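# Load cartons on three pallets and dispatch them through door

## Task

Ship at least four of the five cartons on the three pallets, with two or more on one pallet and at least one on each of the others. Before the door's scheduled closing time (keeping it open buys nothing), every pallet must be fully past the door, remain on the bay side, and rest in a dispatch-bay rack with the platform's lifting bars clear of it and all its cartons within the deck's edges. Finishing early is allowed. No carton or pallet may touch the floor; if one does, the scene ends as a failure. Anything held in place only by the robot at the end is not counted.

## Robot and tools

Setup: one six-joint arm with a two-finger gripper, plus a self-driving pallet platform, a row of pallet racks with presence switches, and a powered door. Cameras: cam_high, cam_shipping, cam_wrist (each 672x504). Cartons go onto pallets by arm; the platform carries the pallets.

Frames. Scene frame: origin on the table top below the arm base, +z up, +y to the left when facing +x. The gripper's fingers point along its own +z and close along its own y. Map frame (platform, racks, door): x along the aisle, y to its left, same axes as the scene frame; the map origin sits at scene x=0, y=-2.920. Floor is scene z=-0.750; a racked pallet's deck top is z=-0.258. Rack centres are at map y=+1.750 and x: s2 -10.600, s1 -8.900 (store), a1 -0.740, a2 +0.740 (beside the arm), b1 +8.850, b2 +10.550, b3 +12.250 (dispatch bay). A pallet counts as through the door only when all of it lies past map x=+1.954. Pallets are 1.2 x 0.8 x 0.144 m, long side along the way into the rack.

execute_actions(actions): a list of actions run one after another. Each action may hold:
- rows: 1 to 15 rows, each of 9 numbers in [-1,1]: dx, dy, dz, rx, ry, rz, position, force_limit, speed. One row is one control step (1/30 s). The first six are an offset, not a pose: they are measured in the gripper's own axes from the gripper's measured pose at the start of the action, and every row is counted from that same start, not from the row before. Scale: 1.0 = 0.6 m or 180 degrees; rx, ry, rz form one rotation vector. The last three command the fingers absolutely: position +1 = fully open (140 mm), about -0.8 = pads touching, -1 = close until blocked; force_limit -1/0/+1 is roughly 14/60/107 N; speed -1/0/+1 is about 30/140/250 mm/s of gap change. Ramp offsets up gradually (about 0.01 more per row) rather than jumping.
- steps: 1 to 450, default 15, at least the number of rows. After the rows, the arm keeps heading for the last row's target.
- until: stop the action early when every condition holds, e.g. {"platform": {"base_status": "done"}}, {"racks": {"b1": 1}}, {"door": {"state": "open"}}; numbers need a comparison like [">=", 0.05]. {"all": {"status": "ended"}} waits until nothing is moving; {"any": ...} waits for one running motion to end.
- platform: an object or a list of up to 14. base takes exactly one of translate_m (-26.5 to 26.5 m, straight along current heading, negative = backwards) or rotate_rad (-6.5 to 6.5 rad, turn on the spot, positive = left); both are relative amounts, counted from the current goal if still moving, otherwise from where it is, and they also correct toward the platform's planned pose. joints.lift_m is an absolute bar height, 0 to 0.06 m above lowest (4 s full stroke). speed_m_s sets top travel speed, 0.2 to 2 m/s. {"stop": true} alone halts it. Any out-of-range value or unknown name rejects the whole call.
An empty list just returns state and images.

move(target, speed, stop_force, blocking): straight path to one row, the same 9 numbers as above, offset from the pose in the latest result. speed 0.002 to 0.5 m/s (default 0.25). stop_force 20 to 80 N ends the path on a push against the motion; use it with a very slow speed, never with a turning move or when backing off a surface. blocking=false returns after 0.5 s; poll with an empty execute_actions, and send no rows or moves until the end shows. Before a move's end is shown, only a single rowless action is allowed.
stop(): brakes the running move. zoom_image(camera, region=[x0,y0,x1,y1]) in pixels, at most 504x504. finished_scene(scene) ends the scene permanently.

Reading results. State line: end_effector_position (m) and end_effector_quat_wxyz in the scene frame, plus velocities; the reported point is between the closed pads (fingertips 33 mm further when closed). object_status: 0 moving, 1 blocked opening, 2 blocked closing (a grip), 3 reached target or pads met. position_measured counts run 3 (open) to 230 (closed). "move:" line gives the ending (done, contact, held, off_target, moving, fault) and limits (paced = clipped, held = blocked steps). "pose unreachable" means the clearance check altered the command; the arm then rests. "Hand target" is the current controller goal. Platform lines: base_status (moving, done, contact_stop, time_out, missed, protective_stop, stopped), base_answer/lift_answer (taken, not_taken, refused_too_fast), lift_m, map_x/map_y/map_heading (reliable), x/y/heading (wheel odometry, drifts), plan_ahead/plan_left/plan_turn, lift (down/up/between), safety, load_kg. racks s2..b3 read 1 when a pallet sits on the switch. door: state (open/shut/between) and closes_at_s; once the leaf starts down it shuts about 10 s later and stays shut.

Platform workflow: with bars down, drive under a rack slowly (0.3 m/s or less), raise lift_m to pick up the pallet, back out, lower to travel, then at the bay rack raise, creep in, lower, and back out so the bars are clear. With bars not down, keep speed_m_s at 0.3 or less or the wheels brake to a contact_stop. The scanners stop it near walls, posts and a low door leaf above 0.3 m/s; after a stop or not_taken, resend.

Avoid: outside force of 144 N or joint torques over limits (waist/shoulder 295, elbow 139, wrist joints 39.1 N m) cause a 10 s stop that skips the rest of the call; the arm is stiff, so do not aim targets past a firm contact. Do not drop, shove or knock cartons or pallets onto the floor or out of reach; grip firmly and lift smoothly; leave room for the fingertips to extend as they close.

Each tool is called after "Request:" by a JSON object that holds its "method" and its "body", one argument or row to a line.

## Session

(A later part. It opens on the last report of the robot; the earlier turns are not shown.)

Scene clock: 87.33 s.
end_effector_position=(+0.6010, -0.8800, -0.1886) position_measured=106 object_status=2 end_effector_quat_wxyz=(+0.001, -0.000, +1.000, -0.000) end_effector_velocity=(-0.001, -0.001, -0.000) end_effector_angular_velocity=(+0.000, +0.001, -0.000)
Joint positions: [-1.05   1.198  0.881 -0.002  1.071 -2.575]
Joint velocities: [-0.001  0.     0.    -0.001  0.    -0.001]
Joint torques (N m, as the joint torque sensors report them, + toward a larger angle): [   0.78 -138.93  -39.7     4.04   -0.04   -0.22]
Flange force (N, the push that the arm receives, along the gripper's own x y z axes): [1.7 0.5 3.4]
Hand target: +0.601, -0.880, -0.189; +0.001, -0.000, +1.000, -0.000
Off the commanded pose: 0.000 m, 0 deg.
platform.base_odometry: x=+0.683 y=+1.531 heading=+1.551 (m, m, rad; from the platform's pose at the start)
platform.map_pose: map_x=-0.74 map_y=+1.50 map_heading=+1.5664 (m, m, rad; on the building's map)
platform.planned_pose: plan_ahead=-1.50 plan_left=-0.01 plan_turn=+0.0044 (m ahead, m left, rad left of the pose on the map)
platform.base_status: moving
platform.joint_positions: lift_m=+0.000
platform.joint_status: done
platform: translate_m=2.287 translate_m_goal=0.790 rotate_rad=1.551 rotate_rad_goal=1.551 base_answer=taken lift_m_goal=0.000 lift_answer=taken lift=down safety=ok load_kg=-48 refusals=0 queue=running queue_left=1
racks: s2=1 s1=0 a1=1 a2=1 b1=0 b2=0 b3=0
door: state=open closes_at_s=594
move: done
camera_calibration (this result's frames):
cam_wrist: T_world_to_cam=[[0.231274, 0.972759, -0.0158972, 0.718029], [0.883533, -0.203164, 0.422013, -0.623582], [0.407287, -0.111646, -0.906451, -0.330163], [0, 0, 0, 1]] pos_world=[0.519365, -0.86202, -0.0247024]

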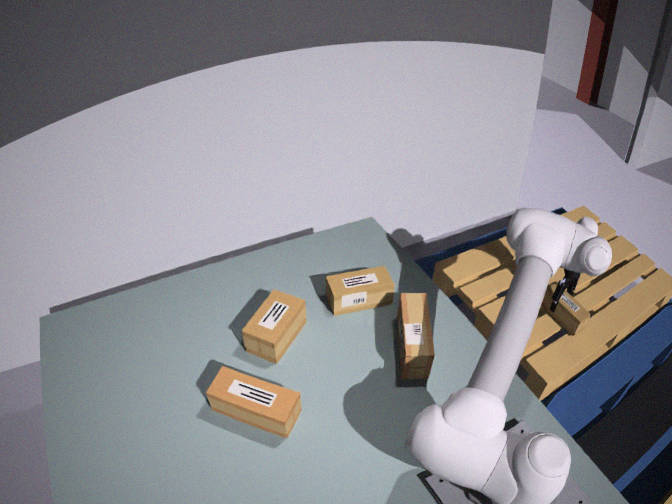

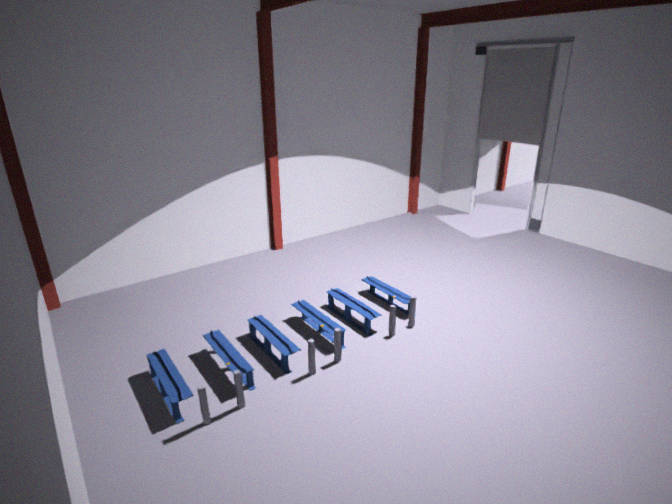

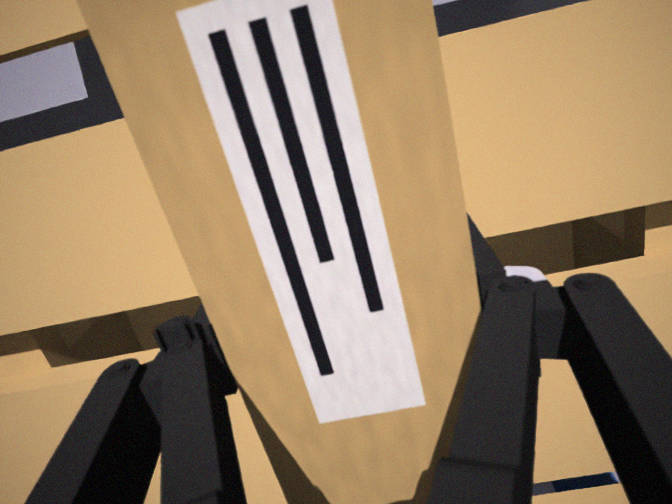

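Request:
{"method": "move", "body": {
  "target": [0,0,0.06,0,0,0,-1,0.3,0.3],
  "speed": 0.012,
  "stop_force": 20
}}

Request:
{"method": "execute_actions", "body": {
  "actions": [
    {"rows":[[0,0,0,0,0,0,1,0.3,0.3]],"steps":15}
  ]
}}

Request:
{"method": "move", "body": {
  "target": [0,0,-0.3,0,0,0,1,0.3,0.3],
  "speed": 0.3
}}

Scene clock: 91.80 s.
end_effector_position=(+0.6011, -0.8802, -0.2062) position_measured=106 object_status=2 end_effector_quat_wxyz=(+0.001, -0.000, +1.000, -0.001) end_effector_velocity=(+0.000, +0.002, +0.001) end_effector_angular_velocity=(+0.003, +0.001, +0.001)
Joint positions: [-1.05   1.216  0.878 -0.002  1.056 -2.575]
Joint velocities: [ 0.001 -0.001  0.001  0.     0.003 -0.001]
Joint torques (N m, as the joint torque sensors report them, + toward a larger angle): [   0.07 -109.4   -27.1     3.75    0.56   -0.48]
Flange force (N, the push that the arm receives, along the gripper's own x y z axes): [3.8 6.2 -22.0]
Hand target: +0.601, -0.880, -0.206; +0.001, -0.000, +1.000, -0.000
Off the commanded pose: 0.018 m, 0 deg.
platform.base_odometry: x=+0.660 y=+0.191 heading=+1.556 (m, m, rad; from the platform's pose at the start)
platform.map_pose: map_x=-0.74 map_y=+0.16 map_heading=+1.5708 (m, m, rad; on the building's map)
platform.planned_pose: plan_ahead=-0.16 plan_left=+0.00 plan_turn=+0.0000 (m ahead, m left, rad left of the pose on the map)
platform.base_status: moving
platform.joint_positions: lift_m=+0.000
platform.joint_status: done
platform: translate_m=0.947 translate_m_goal=0.790 rotate_rad=1.556 rotate_rad_goal=1.556 base_answer=taken lift_m_goal=0.000 lift_answer=taken lift=down safety=ok load_kg=-48 refusals=0 queue=running queue_left=1
racks: s2=1 s1=0 a1=1 a2=1 b1=0 b2=0 b3=0
door: state=open closes_at_s=594
move: contact
camera_calibration (this result's frames):
cam_wrist: T_world_to_cam=[[0.231344, 0.972738, -0.0161403, 0.717751], [0.883412, -0.203093, 0.422299, -0.616089], [0.407509, -0.111955, -0.906313, -0.346571], [0, 0, 0, 1]] pos_world=[0.519443, -0.862108, -0.0423432]

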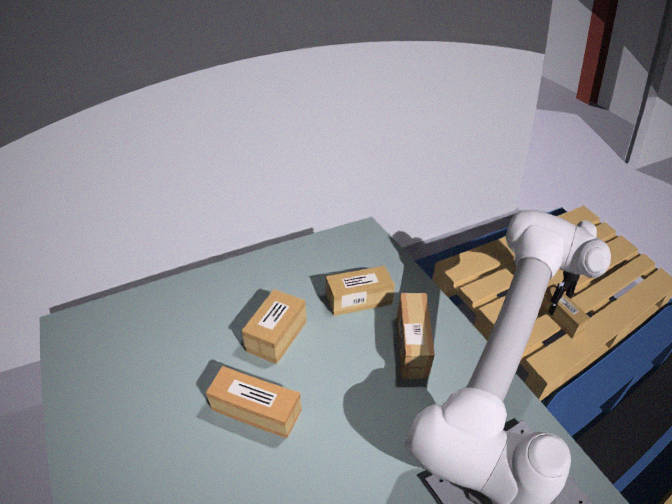

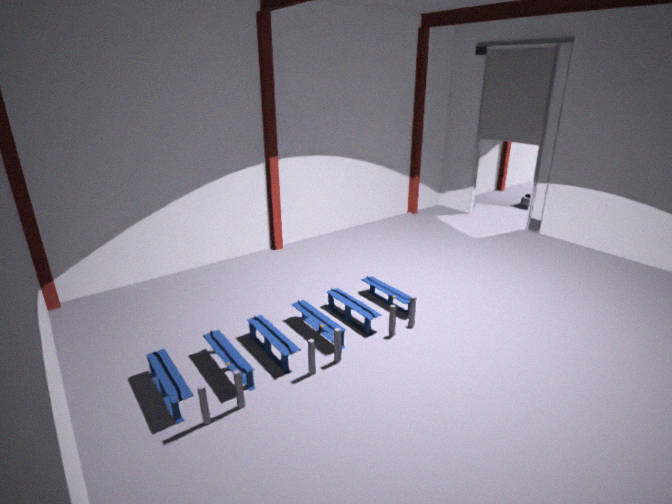

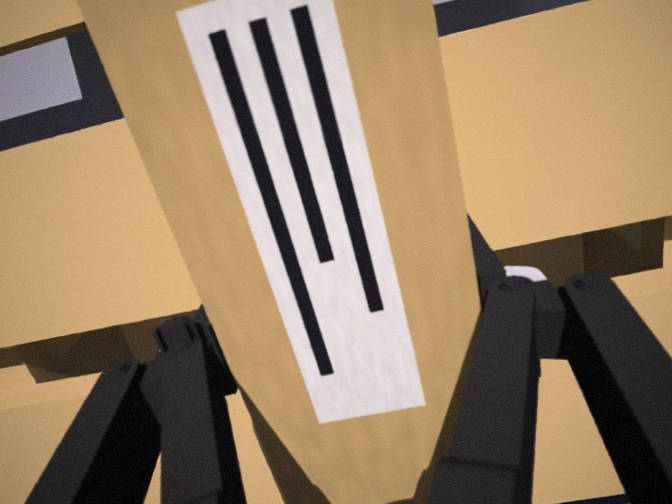

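Scene clock: 92.30 s.
end_effector_position=(+0.6011, -0.8801, -0.2063) position_measured=3 object_status=0 end_effector_quat_wxyz=(+0.001, -0.000, +1.000, -0.001) end_effector_velocity=(-0.000, -0.000, -0.000) end_effector_angular_velocity=(-0.000, +0.000, +0.001)
Joint positions: [-1.05   1.216  0.878 -0.002  1.056 -2.575]
Joint velocities: [-0.     0.    -0.    -0.    -0.    -0.001]
Joint torques (N m, as the joint torque sensors report them, + toward a larger angle): [   1.22 -131.44  -37.04    3.88   -0.04   -0.22]
Flange force (N, the push that the arm receives, along the gripper's own x y z axes): [4.1 4.1 -1.5]
Hand target: +0.601, -0.880, -0.206; +0.001, -0.000, +1.000, -0.001
Off the commanded pose: 0.000 m, 0 deg.
platform.base_odometry: x=+0.658 y=+0.064 heading=+1.556 (m, m, rad; from the platform's pose at the start)
platform.map_pose: map_x=-0.74 map_y=+0.04 map_heading=+1.5708 (m, m, rad; on the building's map)
platform.planned_pose: plan_ahead=-0.04 plan_left=+0.00 plan_turn=+0.0000 (m ahead, m left, rad left of the pose on the map)
platform.base_status: moving
platform.joint_positions: lift_m=+0.000
platform.joint_status: done
platform: translate_m=0.824 translate_m_goal=0.790 rotate_rad=1.556 rotate_rad_goal=1.556 base_answer=taken lift_m_goal=0.000 lift_answer=taken lift=down safety=ok load_kg=-48 refusals=0 queue=running queue_left=1
racks: s2=1 s1=0 a1=1 a2=1 b1=0 b2=0 b3=0
door: state=open closes_at_s=594
camera_calibration (this result's frames):
cam_wrist: T_world_to_cam=[[0.231353, 0.972737, -0.0160503, 0.717736], [0.883439, -0.203148, 0.422216, -0.616082], [0.407445, -0.11186, -0.906353, -0.34655], [0, 0, 0, 1]] pos_world=[0.51942, -0.86209, -0.042457]

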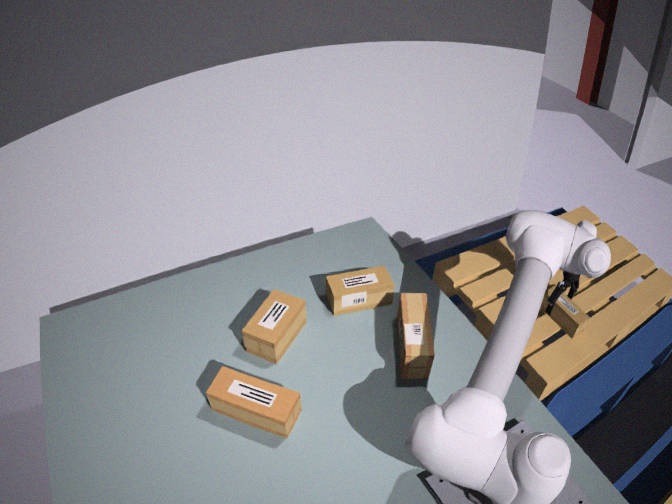

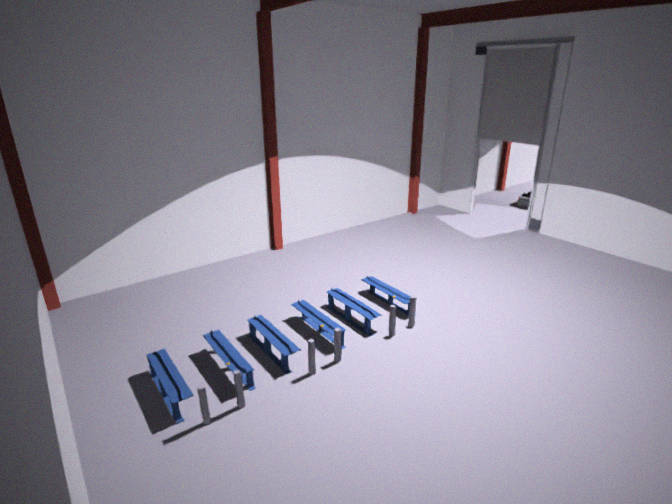

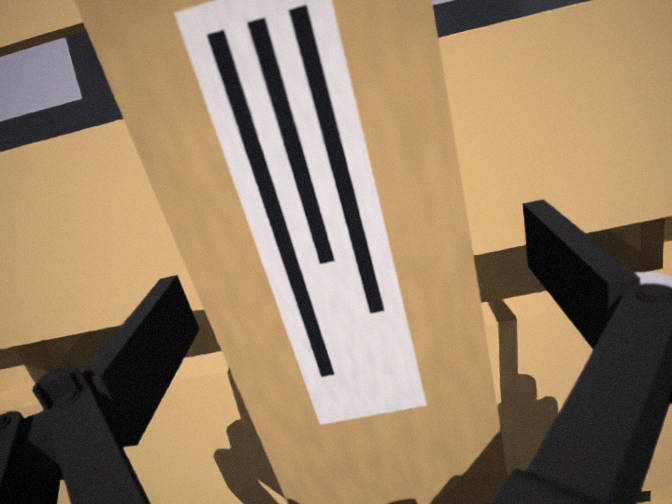

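Scene clock: 93.30 s.
end_effector_position=(+0.6009, -0.8799, -0.0262) position_measured=3 object_status=3 end_effector_quat_wxyz=(+0.001, -0.000, +1.000, -0.001) end_effector_velocity=(-0.001, -0.001, -0.001) end_effector_angular_velocity=(+0.001, +0.001, -0.001)
Joint positions: [-1.05   1.059  0.854 -0.002  1.237 -2.575]
Joint velocities: [-0.001  0.001  0.    -0.     0.     0.   ]
Joint torques (N m, as the joint torque sensors report them, + toward a larger angle): [   2.51 -131.38  -39.86    4.26    0.12   -0.2 ]
Flange force (N, the push that the arm receives, along the gripper's own x y z axes): [1.0 -4.0 2.8]
Hand target: +0.601, -0.880, -0.026; +0.001, -0.000, +1.000, -0.001
Off the commanded pose: 0.000 m, 0 deg.
platform.base_odometry: x=+0.657 y=+0.024 heading=+1.456 (m, m, rad; from the platform's pose at the start)
platform.map_pose: map_x=-0.74 map_y=+0.00 map_heading=+1.4573 (m, m, rad; on the building's map)
platform.planned_pose: plan_ahead=+0.00 plan_left=+0.00 plan_turn=-1.4574 (m ahead, m left, rad left of the pose on the map)
platform.base_status: moving
platform.joint_positions: lift_m=+0.000
platform.joint_status: done
platform: translate_m=0.790 translate_m_goal=0.790 rotate_rad=1.440 rotate_rad_goal=-0.015 base_answer=taken lift_m_goal=0.000 lift_answer=taken lift=down safety=ok load_kg=-48 refusals=0 queue=running queue_left=0
racks: s2=1 s1=0 a1=1 a2=1 b1=0 b2=0 b3=0
door: state=open closes_at_s=594
move: done
camera_calibration (this result's frames):
cam_wrist: T_world_to_cam=[[0.231416, 0.972722, -0.0160865, 0.720399], [0.883361, -0.203172, 0.422367, -0.691858], [0.407577, -0.111953, -0.906282, -0.183362], [0, 0, 0, 1]] pos_world=[0.519183, -0.861842, 0.137629]

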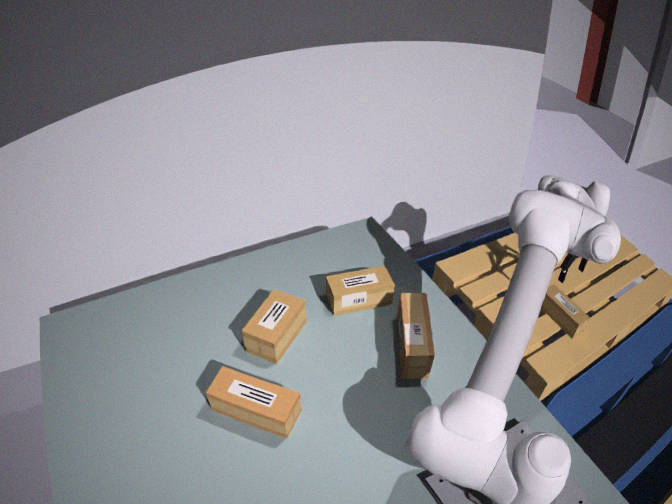

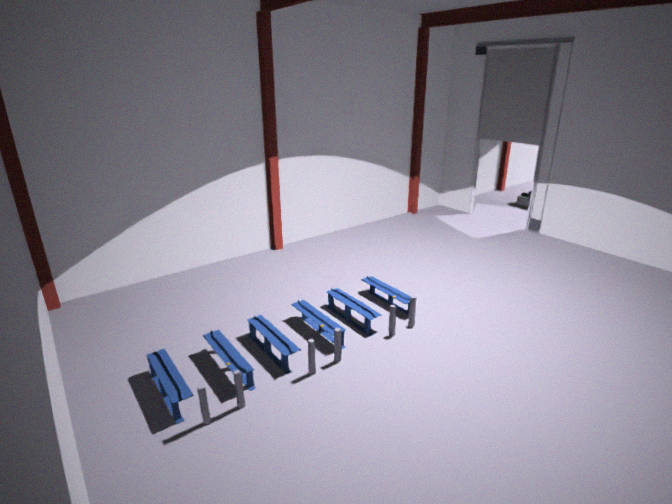

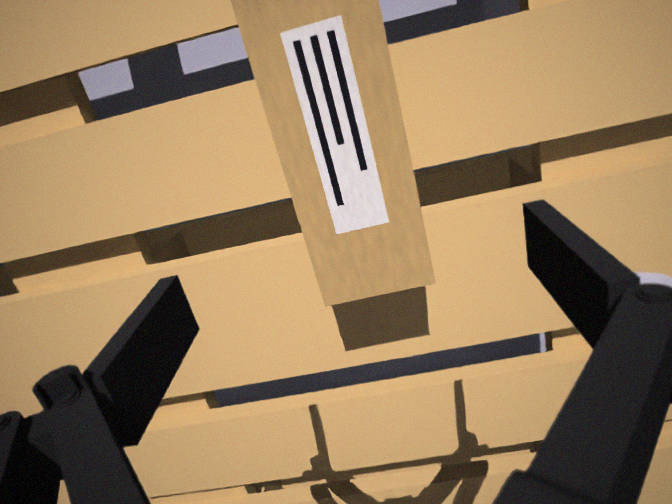

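Request:
{"method": "execute_actions", "body": {
  "actions": [
    {"steps":150,"until":{"all":{"status":"ended"}}},
    {"platform":[{"base":{"translate_m":1.48},"speed_m_s":2},{"base":{"rotate_rad":1.5708}},{"base":{"translate_m":1.75},"speed_m_s":0.3},{"joints":{"lift_m":0.06}},{"base":{"translate_m":-1.75}},{"joints":{"lift_m":0}},{"base":{"rotate_rad":-1.5708},"speed_m_s":2},{"base":{"translate_m":8.11}},{"base":{"rotate_rad":1.5708}},{"joints":{"lift_m":0.06},"speed_m_s":0.3},{"base":{"translate_m":1.75}},{"joints":{"lift_m":0}},{"base":{"translate_m":-1.75}},{"base":{"rotate_rad":-1.5708},"speed_m_s":2}],"steps":1}
  ]
}}

Request:
{"method": "move", "body": {
  "target": [0,0.75,-0.45,0,0,0,1,0.3,0.3],
  "speed": 0.45
}}

Request:
{"method": "move", "body": {
  "target": [0,0.62,-0.15,0,0,0,1,0.3,0.3],
  "speed": 0.45
}}

Scene clock: 97.73 s.
end_effector_position=(+0.6008, -0.8799, -0.0264) position_measured=3 object_status=3 end_effector_quat_wxyz=(+0.001, -0.000, +1.000, -0.001) end_effector_velocity=(+0.001, +0.000, +0.001) end_effector_angular_velocity=(-0.001, +0.000, +0.002)
Joint positions: [-1.05   1.059  0.854 -0.002  1.237 -2.575]
Joint velocities: [ 0.001 -0.001 -0.    -0.001 -0.    -0.   ]
Joint torques (N m, as the joint torque sensors report them, + toward a larger angle): [   2.24 -128.31  -39.74    4.25   -0.03   -0.43]
Flange force (N, the push that the arm receives, along the gripper's own x y z axes): [3.2 1.5 -0.4]
Flange force at the end of the 1st action (N, along the gripper's axes at the end of the call): [2.5 2.0 -0.7]
Hand target: +0.601, -0.880, -0.026; +0.001, -0.000, +1.000, -0.001
Off the commanded pose: 0.000 m, 0 deg.
platform.base_odometry: x=+0.658 y=+0.024 heading=-0.015 (m, m, rad; from the platform's pose at the start)
platform.map_pose: map_x=-0.74 map_y=+0.00 map_heading=+0.0000 (m, m, rad; on the building's map)
platform.planned_pose: plan_ahead=+1.48 plan_left=+0.00 plan_turn=+0.0000 (m ahead, m left, rad left of the pose on the map)
platform.base_status: moving
platform.joint_positions: lift_m=+0.000
platform.joint_status: done
platform: translate_m=0.790 translate_m_goal=2.270 rotate_rad=-0.015 rotate_rad_goal=-0.015 base_answer=taken lift_m_goal=0.000 lift_answer=taken lift=down safety=ok load_kg=-48 refusals=0 queue=running queue_left=13
racks: s2=1 s1=0 a1=1 a2=1 b1=0 b2=0 b3=0
door: state=open closes_at_s=594
camera_calibration (this result's frames):
cam_wrist: T_world_to_cam=[[0.231314, 0.972747, -0.016038, 0.720493], [0.883441, -0.203116, 0.422228, -0.691756], [0.407464, -0.111836, -0.906348, -0.18333], [0, 0, 0, 1]] pos_world=[0.519166, -0.861867, 0.137473]

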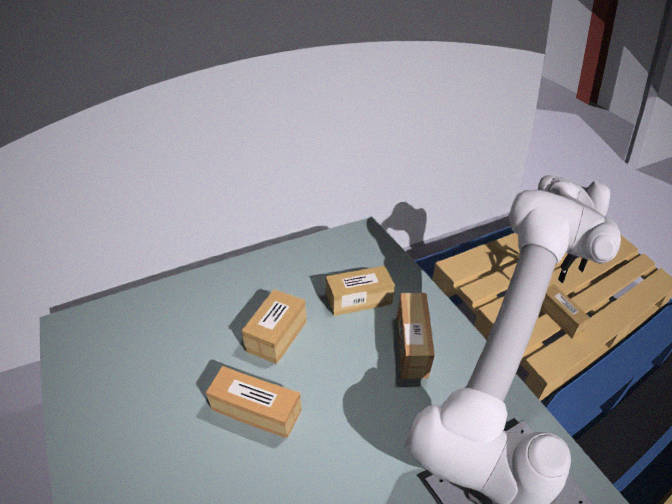

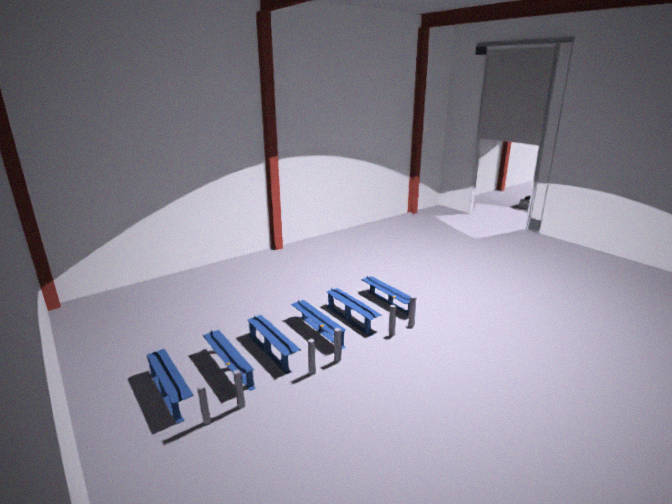

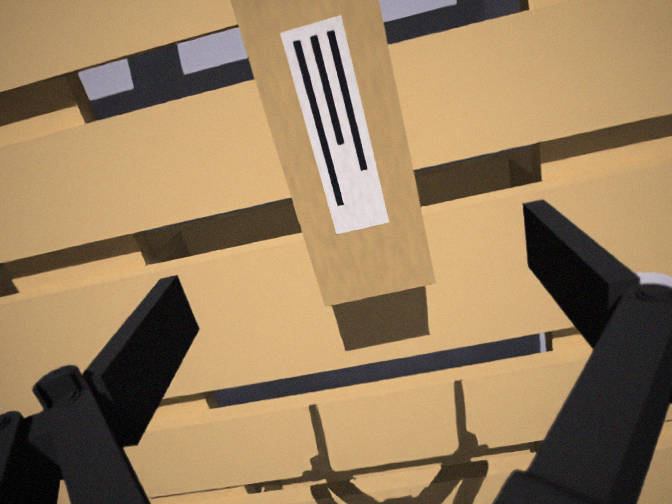

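Scene clock: 99.37 s.
end_effector_position=(+0.6000, -0.4295, +0.2428) position_measured=3 object_status=3 end_effector_quat_wxyz=(+0.001, -0.000, +1.000, -0.000) end_effector_velocity=(+0.000, -0.000, -0.001) end_effector_angular_velocity=(+0.000, +0.001, +0.000)
Joint positions: [-0.716  0.358  1.564  0.002  1.228 -2.241]
Joint velocities: [-0.     0.001 -0.    -0.    -0.001 -0.   ]
Joint torques (N m, as the joint torque sensors report them, + toward a larger angle): [  2.45 -74.41 -40.22   4.24   0.03  -0.32]
Flange force (N, the push that the arm receives, along the gripper's own x y z axes): [4.1 -1.5 0.6]
Hand target: +0.600, -0.429, +0.243; +0.001, -0.000, +1.000, -0.000
Off the commanded pose: 0.000 m, 0 deg.
platform.base_odometry: x=+1.161 y=+0.016 heading=-0.016 (m, m, rad; from the platform's pose at the start)
platform.map_pose: map_x=-0.22 map_y=+0.00 map_heading=+0.0000 (m, m, rad; on the building's map)
platform.planned_pose: plan_ahead=+0.96 plan_left=+0.00 plan_turn=+0.0000 (m ahead, m left, rad left of the pose on the map)
platform.base_status: moving
platform.joint_positions: lift_m=+0.000
platform.joint_status: done
platform: translate_m=1.314 translate_m_goal=2.270 rotate_rad=-0.016 rotate_rad_goal=-0.015 base_answer=taken lift_m_goal=0.000 lift_answer=taken lift=down safety=ok load_kg=-48 refusals=0 queue=running queue_left=13
racks: s2=1 s1=0 a1=1 a2=1 b1=0 b2=0 b3=0
door: state=open closes_at_s=594
move: done
camera_calibration (this result's frames):
cam_wrist: T_world_to_cam=[[0.231409, 0.972728, -0.0157987, 0.286793], [0.883401, -0.203301, 0.422222, -0.713233], [0.407496, -0.111662, -0.906355, 0.11139], [0, 0, 0, 1]] pos_world=[0.518313, -0.411534, 0.406632]

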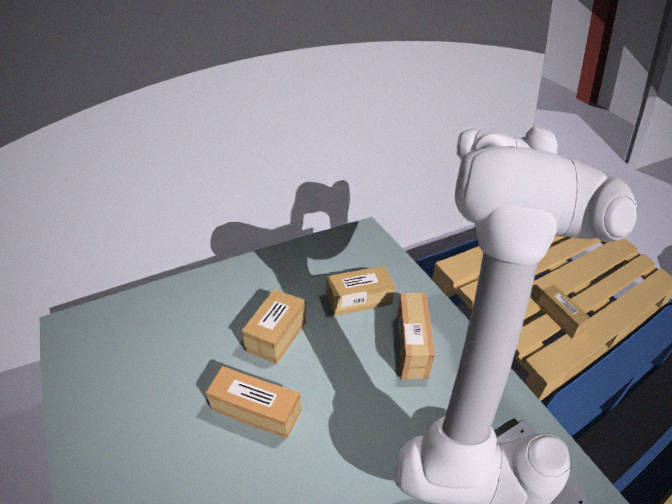

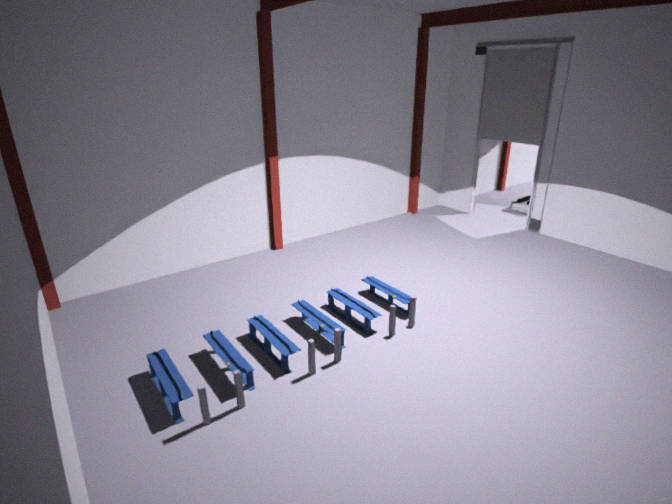

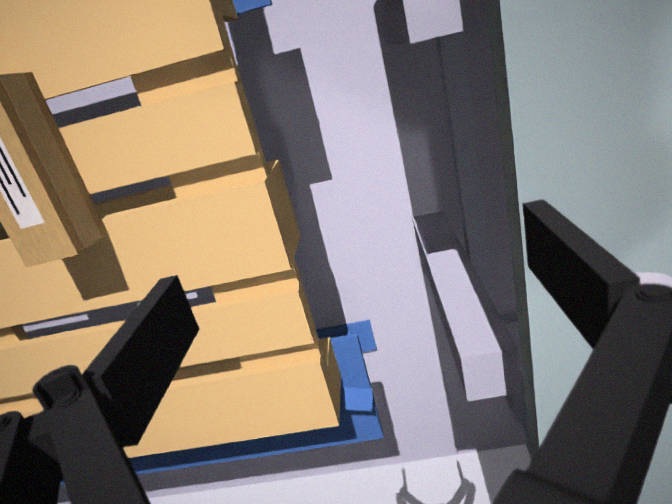

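Scene clock: 100.70 s.
end_effector_position=(+0.5996, -0.0578, +0.3324) position_measured=3 object_status=3 end_effector_quat_wxyz=(+0.001, -0.000, +1.000, -0.000) end_effector_velocity=(+0.000, +0.000, -0.000) end_effector_angular_velocity=(-0.001, +0.001, +0.001)
Joint positions: [-0.206  0.103  1.714  0.006  1.332 -1.733]
Joint velocities: [ 0.001  0.001 -0.    -0.001  0.     0.   ]
Joint torques (N m, as the joint torque sensors report them, + toward a larger angle): [  1.21 -49.93 -41.13   4.22   0.19  -0.29]
Flange force (N, the push that the arm receives, along the gripper's own x y z axes): [2.3 -1.8 1.0]
Hand target: +0.600, -0.058, +0.332; +0.001, -0.000, +1.000, -0.000
Off the commanded pose: 0.000 m, 0 deg.
platform.base_odometry: x=+1.947 y=+0.004 heading=-0.015 (m, m, rad; from the platform's pose at the start)
platform.map_pose: map_x=+0.56 map_y=+0.00 map_heading=+0.0000 (m, m, rad; on the building's map)
platform.planned_pose: plan_ahead=+0.18 plan_left=+0.00 plan_turn=+0.0000 (m ahead, m left, rad left of the pose on the map)
platform.base_status: moving
platform.joint_positions: lift_m=+0.000
platform.joint_status: done
platform: translate_m=2.092 translate_m_goal=2.270 rotate_rad=-0.016 rotate_rad_goal=-0.015 base_answer=taken lift_m_goal=0.000 lift_answer=taken lift=down safety=ok load_kg=-48 refusals=0 queue=running queue_left=13
racks: s2=1 s1=0 a1=1 a2=1 b1=0 b2=0 b3=0
door: state=open closes_at_s=594
move: done
camera_calibration (this result's frames):
cam_wrist: T_world_to_cam=[[0.231455, 0.972722, -0.0155007, -0.0733963], [0.883331, -0.203455, 0.422295, -0.675153], [0.407622, -0.111434, -0.906326, 0.234204], [0, 0, 0, 1]] pos_world=[0.517904, -0.0398707, 0.496242]

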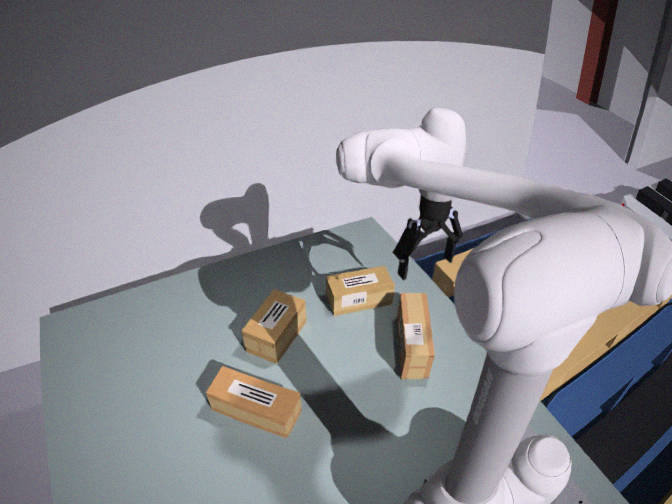

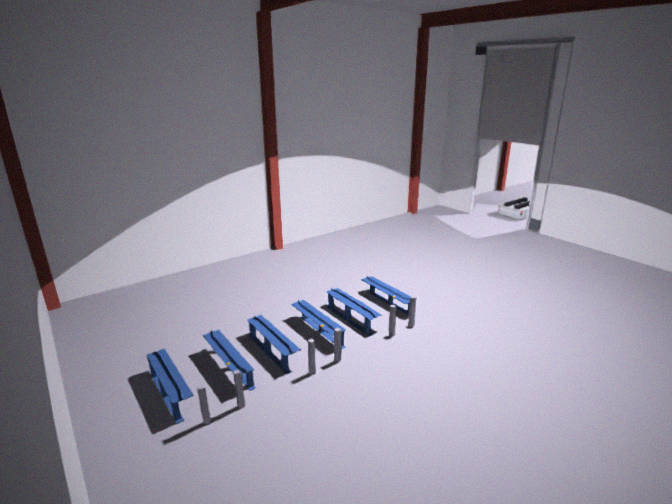

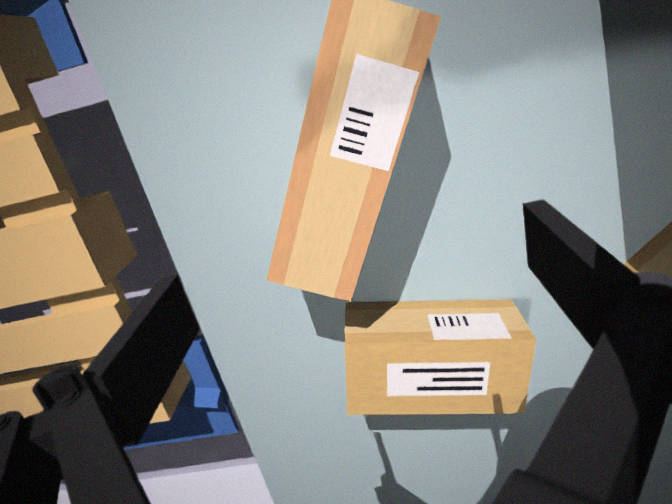

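Request:
{"method": "move", "body": {
  "target": [-0.0317,-0.0073,0.3,0,0,0.156,1,0.3,0.3],
  "speed": 0.35
}}

Request:
{"method": "move", "body": {
  "target": [0,0,0.165,0,0,0,1,0.3,0.3],
  "speed": 0.2
}}

Request:
{"method": "execute_actions", "body": {
  "actions": [
    {"rows":[[0,0,0,0,0,0,-1,0.3,0.3]],"steps":22}
  ]
}}

Request:
{"method": "move", "body": {
  "target": [0,0,-0.3,0,0,0,-1,0.3,0.3],
  "speed": 0.3
}}

Scene clock: 113.83 s.
end_effector_position=(+0.6188, -0.0623, +0.1526) position_measured=3 object_status=3 end_effector_quat_wxyz=(+0.001, +0.242, +0.970, -0.000) end_effector_velocity=(-0.000, -0.000, -0.001) end_effector_angular_velocity=(-0.001, +0.001, -0.001)
Joint positions: [-0.207  0.249  1.889  0.007  1.01  -1.245]
Joint velocities: [-0.     0.001  0.    -0.001  0.     0.001]
Joint torques (N m, as the joint torque sensors report them, + toward a larger angle): [  0.48 -59.52 -36.33   3.78  -0.03  -0.06]
Flange force (N, the push that the arm receives, along the gripper's own x y z axes): [1.3 -2.7 0.7]
Hand target: +0.619, -0.062, +0.153; +0.001, +0.242, +0.970, -0.000
Off the commanded pose: 0.000 m, 0 deg.
platform.base_odometry: x=+2.172 y=+1.751 heading=+1.556 (m, m, rad; from the platform's pose at the start)
platform.map_pose: map_x=+0.75 map_y=+1.75 map_heading=+1.5708 (m, m, rad; on the building's map)
platform.planned_pose: plan_ahead=+0.00 plan_left=+0.01 plan_turn=+0.0000 (m ahead, m left, rad left of the pose on the map)
platform.base_status: done
platform.joint_positions: lift_m=+0.016
platform.joint_status: moving
platform: translate_m=4.031 translate_m_goal=4.031 rotate_rad=1.556 rotate_rad_goal=1.555 base_answer=taken lift_m_goal=0.060 lift_answer=taken lift=between safety=ok load_kg=3 refusals=0 queue=running queue_left=10
racks: s2=1 s1=0 a1=1 a2=1 b1=0 b2=0 b3=0
door: state=open closes_at_s=594
move: done
camera_calibration (this result's frames):
cam_wrist: T_world_to_cam=[[0.662151, 0.749229, -0.014585, -0.356851], [0.683311, -0.595675, 0.422206, -0.517807], [0.307641, -0.28953, -0.906383, 0.113698], [0, 0, 0, 1]] pos_world=[0.555134, -0.00816243, 0.316471]

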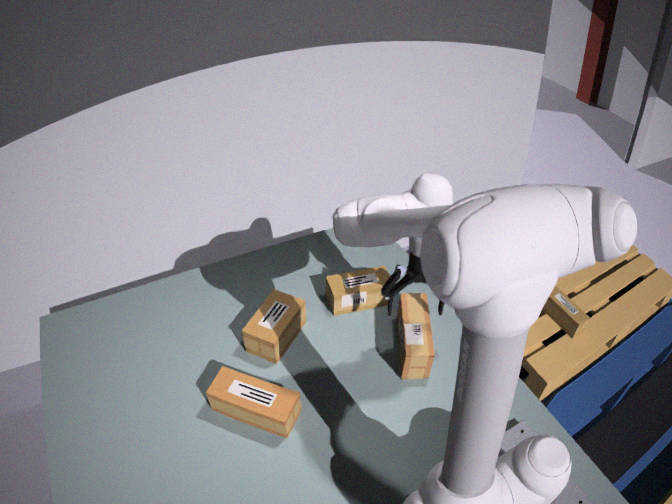

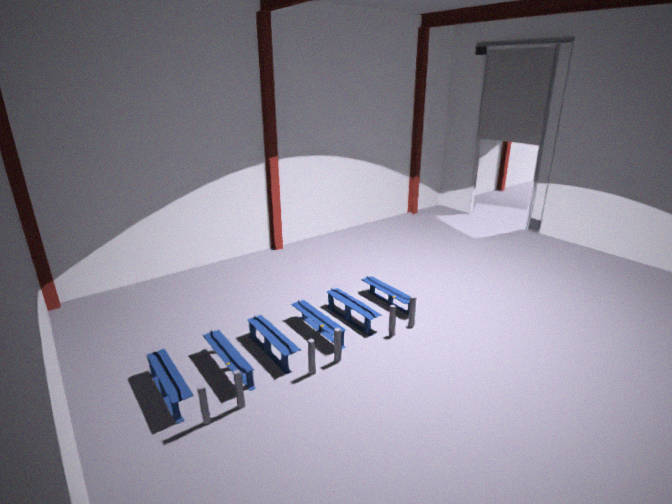

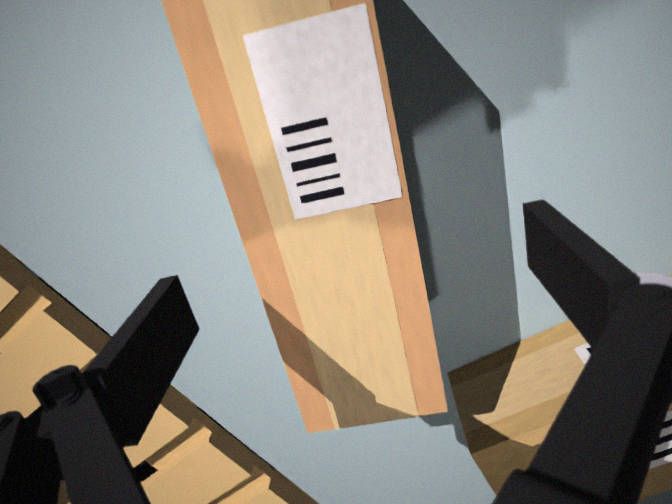

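Scene clock: 114.70 s.
end_effector_position=(+0.6190, -0.0624, +0.0538) position_measured=3 object_status=3 end_effector_quat_wxyz=(+0.001, +0.242, +0.970, -0.000) end_effector_velocity=(+0.000, -0.000, +0.000) end_effector_angular_velocity=(+0.000, -0.001, -0.001)
Joint positions: [-0.206  0.352  1.967  0.008  0.829 -1.246]
Joint velocities: [-0.001 -0.     0.     0.    -0.    -0.   ]
Joint torques (N m, as the joint torque sensors report them, + toward a larger angle): [  0.43 -65.73 -31.48   3.41   0.14  -0.3 ]
Flange force (N, the push that the arm receives, along the gripper's own x y z axes): [0.7 -2.0 0.6]
Hand target: +0.619, -0.062, +0.054; +0.001, +0.242, +0.970, -0.000
Off the commanded pose: 0.000 m, 0 deg.
platform.base_odometry: x=+2.172 y=+1.751 heading=+1.556 (m, m, rad; from the platform's pose at the start)
platform.map_pose: map_x=+0.75 map_y=+1.75 map_heading=+1.5708 (m, m, rad; on the building's map)
platform.planned_pose: plan_ahead=+0.00 plan_left=+0.01 plan_turn=+0.0000 (m ahead, m left, rad left of the pose on the map)
platform.base_status: done
platform.joint_positions: lift_m=+0.030
platform.joint_status: moving
platform: translate_m=4.031 translate_m_goal=4.031 rotate_rad=1.556 rotate_rad_goal=1.555 base_answer=taken lift_m_goal=0.060 lift_answer=taken lift=between safety=ok load_kg=3 refusals=0 queue=running queue_left=10
racks: s2=1 s1=0 a1=1 a2=1 b1=0 b2=0 b3=0
door: state=open closes_at_s=594
move: done
camera_calibration (this result's frames):
cam_wrist: T_world_to_cam=[[0.662188, 0.749197, -0.0145417, -0.358391], [0.683245, -0.595699, 0.422278, -0.476204], [0.307707, -0.289563, -0.90635, 0.0239818], [0, 0, 0, 1]] pos_world=[0.555307, -0.00822451, 0.217614]

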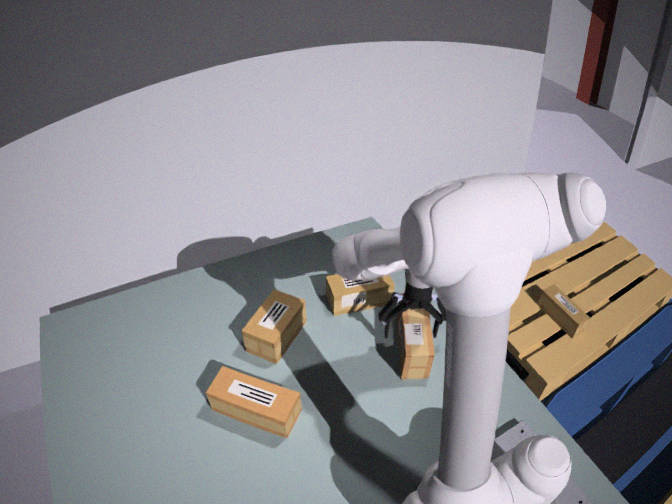

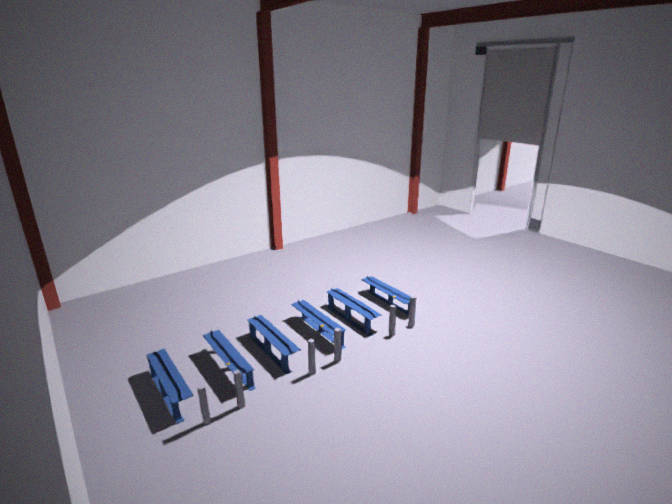

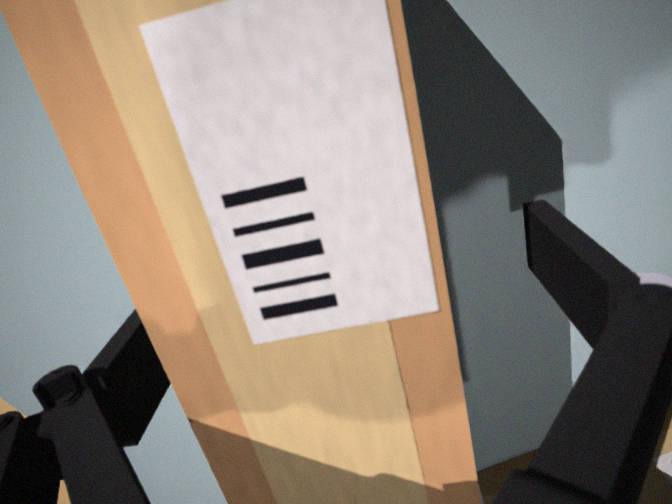

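Scene clock: 115.43 s.
end_effector_position=(+0.6190, -0.0624, +0.0538) position_measured=101 object_status=2 end_effector_quat_wxyz=(+0.001, +0.242, +0.970, -0.000) end_effector_velocity=(-0.000, -0.000, -0.001) end_effector_angular_velocity=(+0.000, +0.001, +0.000)
Joint positions: [-0.206  0.352  1.967  0.008  0.829 -1.246]
Joint velocities: [-0.001  0.001 -0.    -0.    -0.    -0.001]
Joint torques (N m, as the joint torque sensors report them, + toward a larger angle): [ -0.05 -50.1  -24.96   3.11  -1.6   -0.18]
Flange force (N, the push that the arm receives, along the gripper's own x y z axes): [6.5 -3.7 -24.7]
Hand target: +0.619, -0.062, +0.054; +0.001, +0.242, +0.970, -0.000
Off the commanded pose: 0.000 m, 0 deg.
platform.base_odometry: x=+2.172 y=+1.751 heading=+1.556 (m, m, rad; from the platform's pose at the start)
platform.map_pose: map_x=+0.75 map_y=+1.75 map_heading=+1.5708 (m, m, rad; on the building's map)
platform.planned_pose: plan_ahead=+0.00 plan_left=+0.01 plan_turn=+0.0000 (m ahead, m left, rad left of the pose on the map)
platform.base_status: done
platform.joint_positions: lift_m=+0.042
platform.joint_status: moving
platform: translate_m=4.031 translate_m_goal=4.031 rotate_rad=1.556 rotate_rad_goal=1.555 base_answer=taken lift_m_goal=0.060 lift_answer=taken lift=between safety=ok load_kg=21 refusals=0 queue=running queue_left=10
racks: s2=1 s1=0 a1=1 a2=0 b1=0 b2=0 b3=0
door: state=open closes_at_s=594
camera_calibration (this result's frames):
cam_wrist: T_world_to_cam=[[0.66218, 0.749204, -0.0145212, -0.358406], [0.683247, -0.5957, 0.422275, -0.476193], [0.30772, -0.289544, -0.906351, 0.0239781], [0, 0, 0, 1]] pos_world=[0.555308, -0.00820628, 0.217612]

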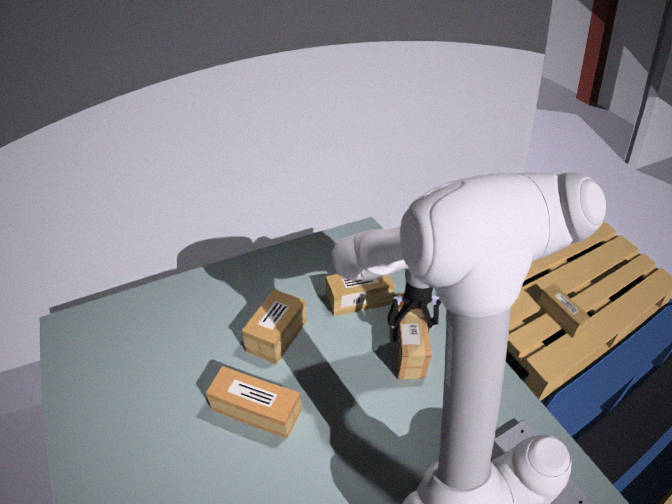

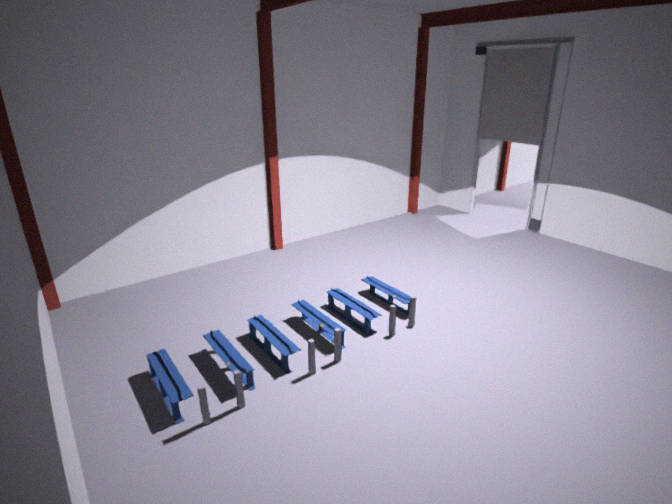

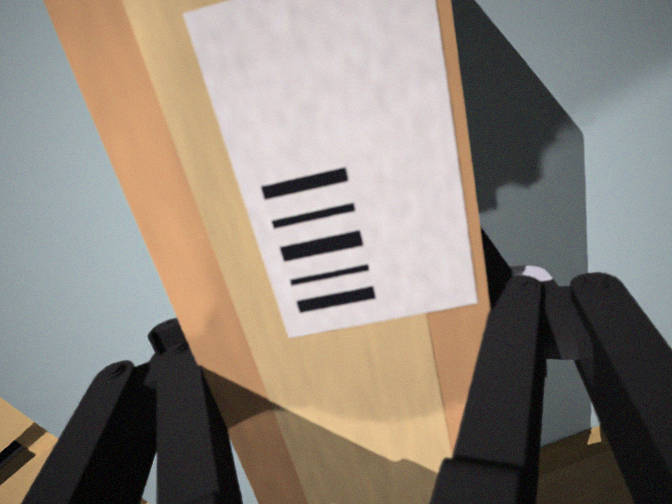

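Scene clock: 116.43 s.
end_effector_position=(+0.6187, -0.0623, +0.2337) position_measured=110 object_status=2 end_effector_quat_wxyz=(+0.001, +0.242, +0.970, -0.000) end_effector_velocity=(+0.001, +0.001, +0.000) end_effector_angular_velocity=(-0.000, -0.001, +0.002)
Joint positions: [-0.207  0.185  1.805  0.006  1.158 -1.245]
Joint velocities: [ 0.001 -0.    -0.001 -0.    -0.    -0.   ]
Joint torques (N m, as the joint torque sensors report them, + toward a larger angle): [  1.42 -58.92 -41.37   4.09   0.07  -0.34]
Flange force (N, the push that the arm receives, along the gripper's own x y z axes): [0.6 -3.4 5.7]
Hand target: +0.619, -0.062, +0.234; +0.001, +0.242, +0.970, +0.000
Off the commanded pose: 0.000 m, 0 deg.
platform.base_odometry: x=+2.172 y=+1.751 heading=+1.556 (m, m, rad; from the platform's pose at the start)
platform.map_pose: map_x=+0.75 map_y=+1.75 map_heading=+1.5708 (m, m, rad; on the building's map)
platform.planned_pose: plan_ahead=+0.00 plan_left=+0.01 plan_turn=+0.0000 (m ahead, m left, rad left of the pose on the map)
platform.base_status: done
platform.joint_positions: lift_m=+0.059
platform.joint_status: moving
platform: translate_m=4.031 translate_m_goal=4.031 rotate_rad=1.556 rotate_rad_goal=1.555 base_answer=taken lift_m_goal=0.060 lift_answer=taken lift=up safety=ok load_kg=21 refusals=0 queue=running queue_left=10
racks: s2=1 s1=0 a1=1 a2=0 b1=0 b2=0 b3=0
door: state=open closes_at_s=594
move: done
camera_calibration (this result's frames):
cam_wrist: T_world_to_cam=[[0.662119, 0.749259, -0.0144395, -0.355649], [0.683217, -0.595617, 0.422439, -0.551934], [0.307916, -0.28957, -0.906276, 0.187061], [0, 0, 0, 1]] pos_world=[0.554974, -0.00810059, 0.397552]

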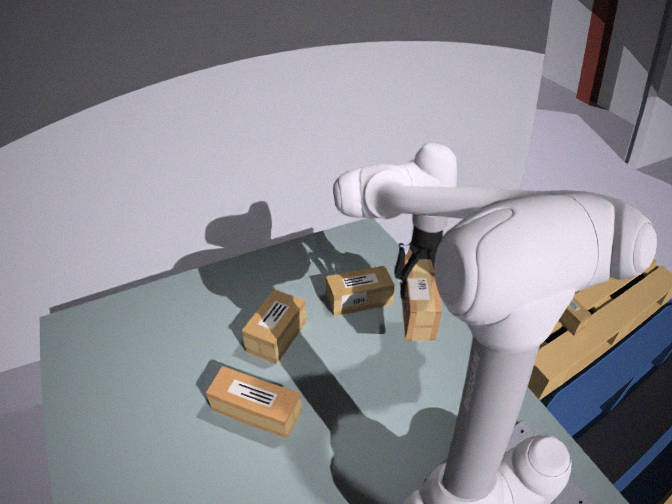

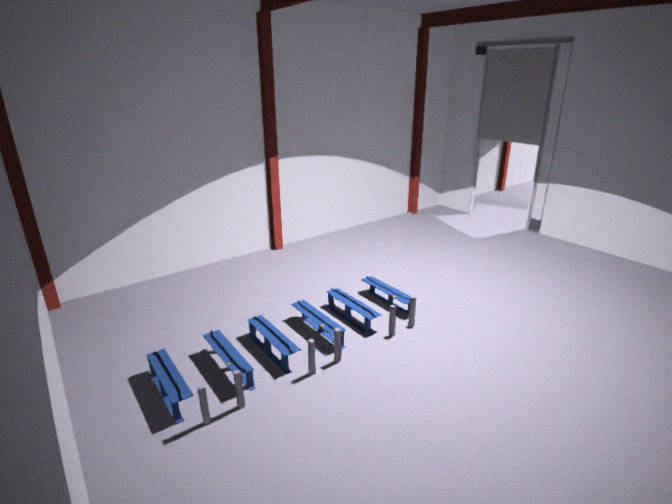

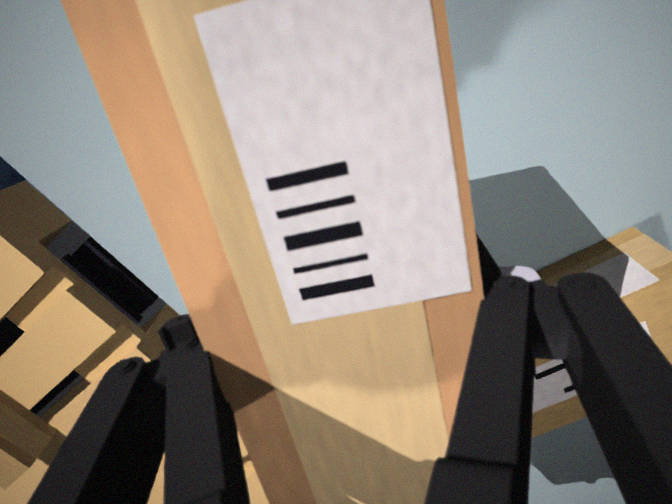

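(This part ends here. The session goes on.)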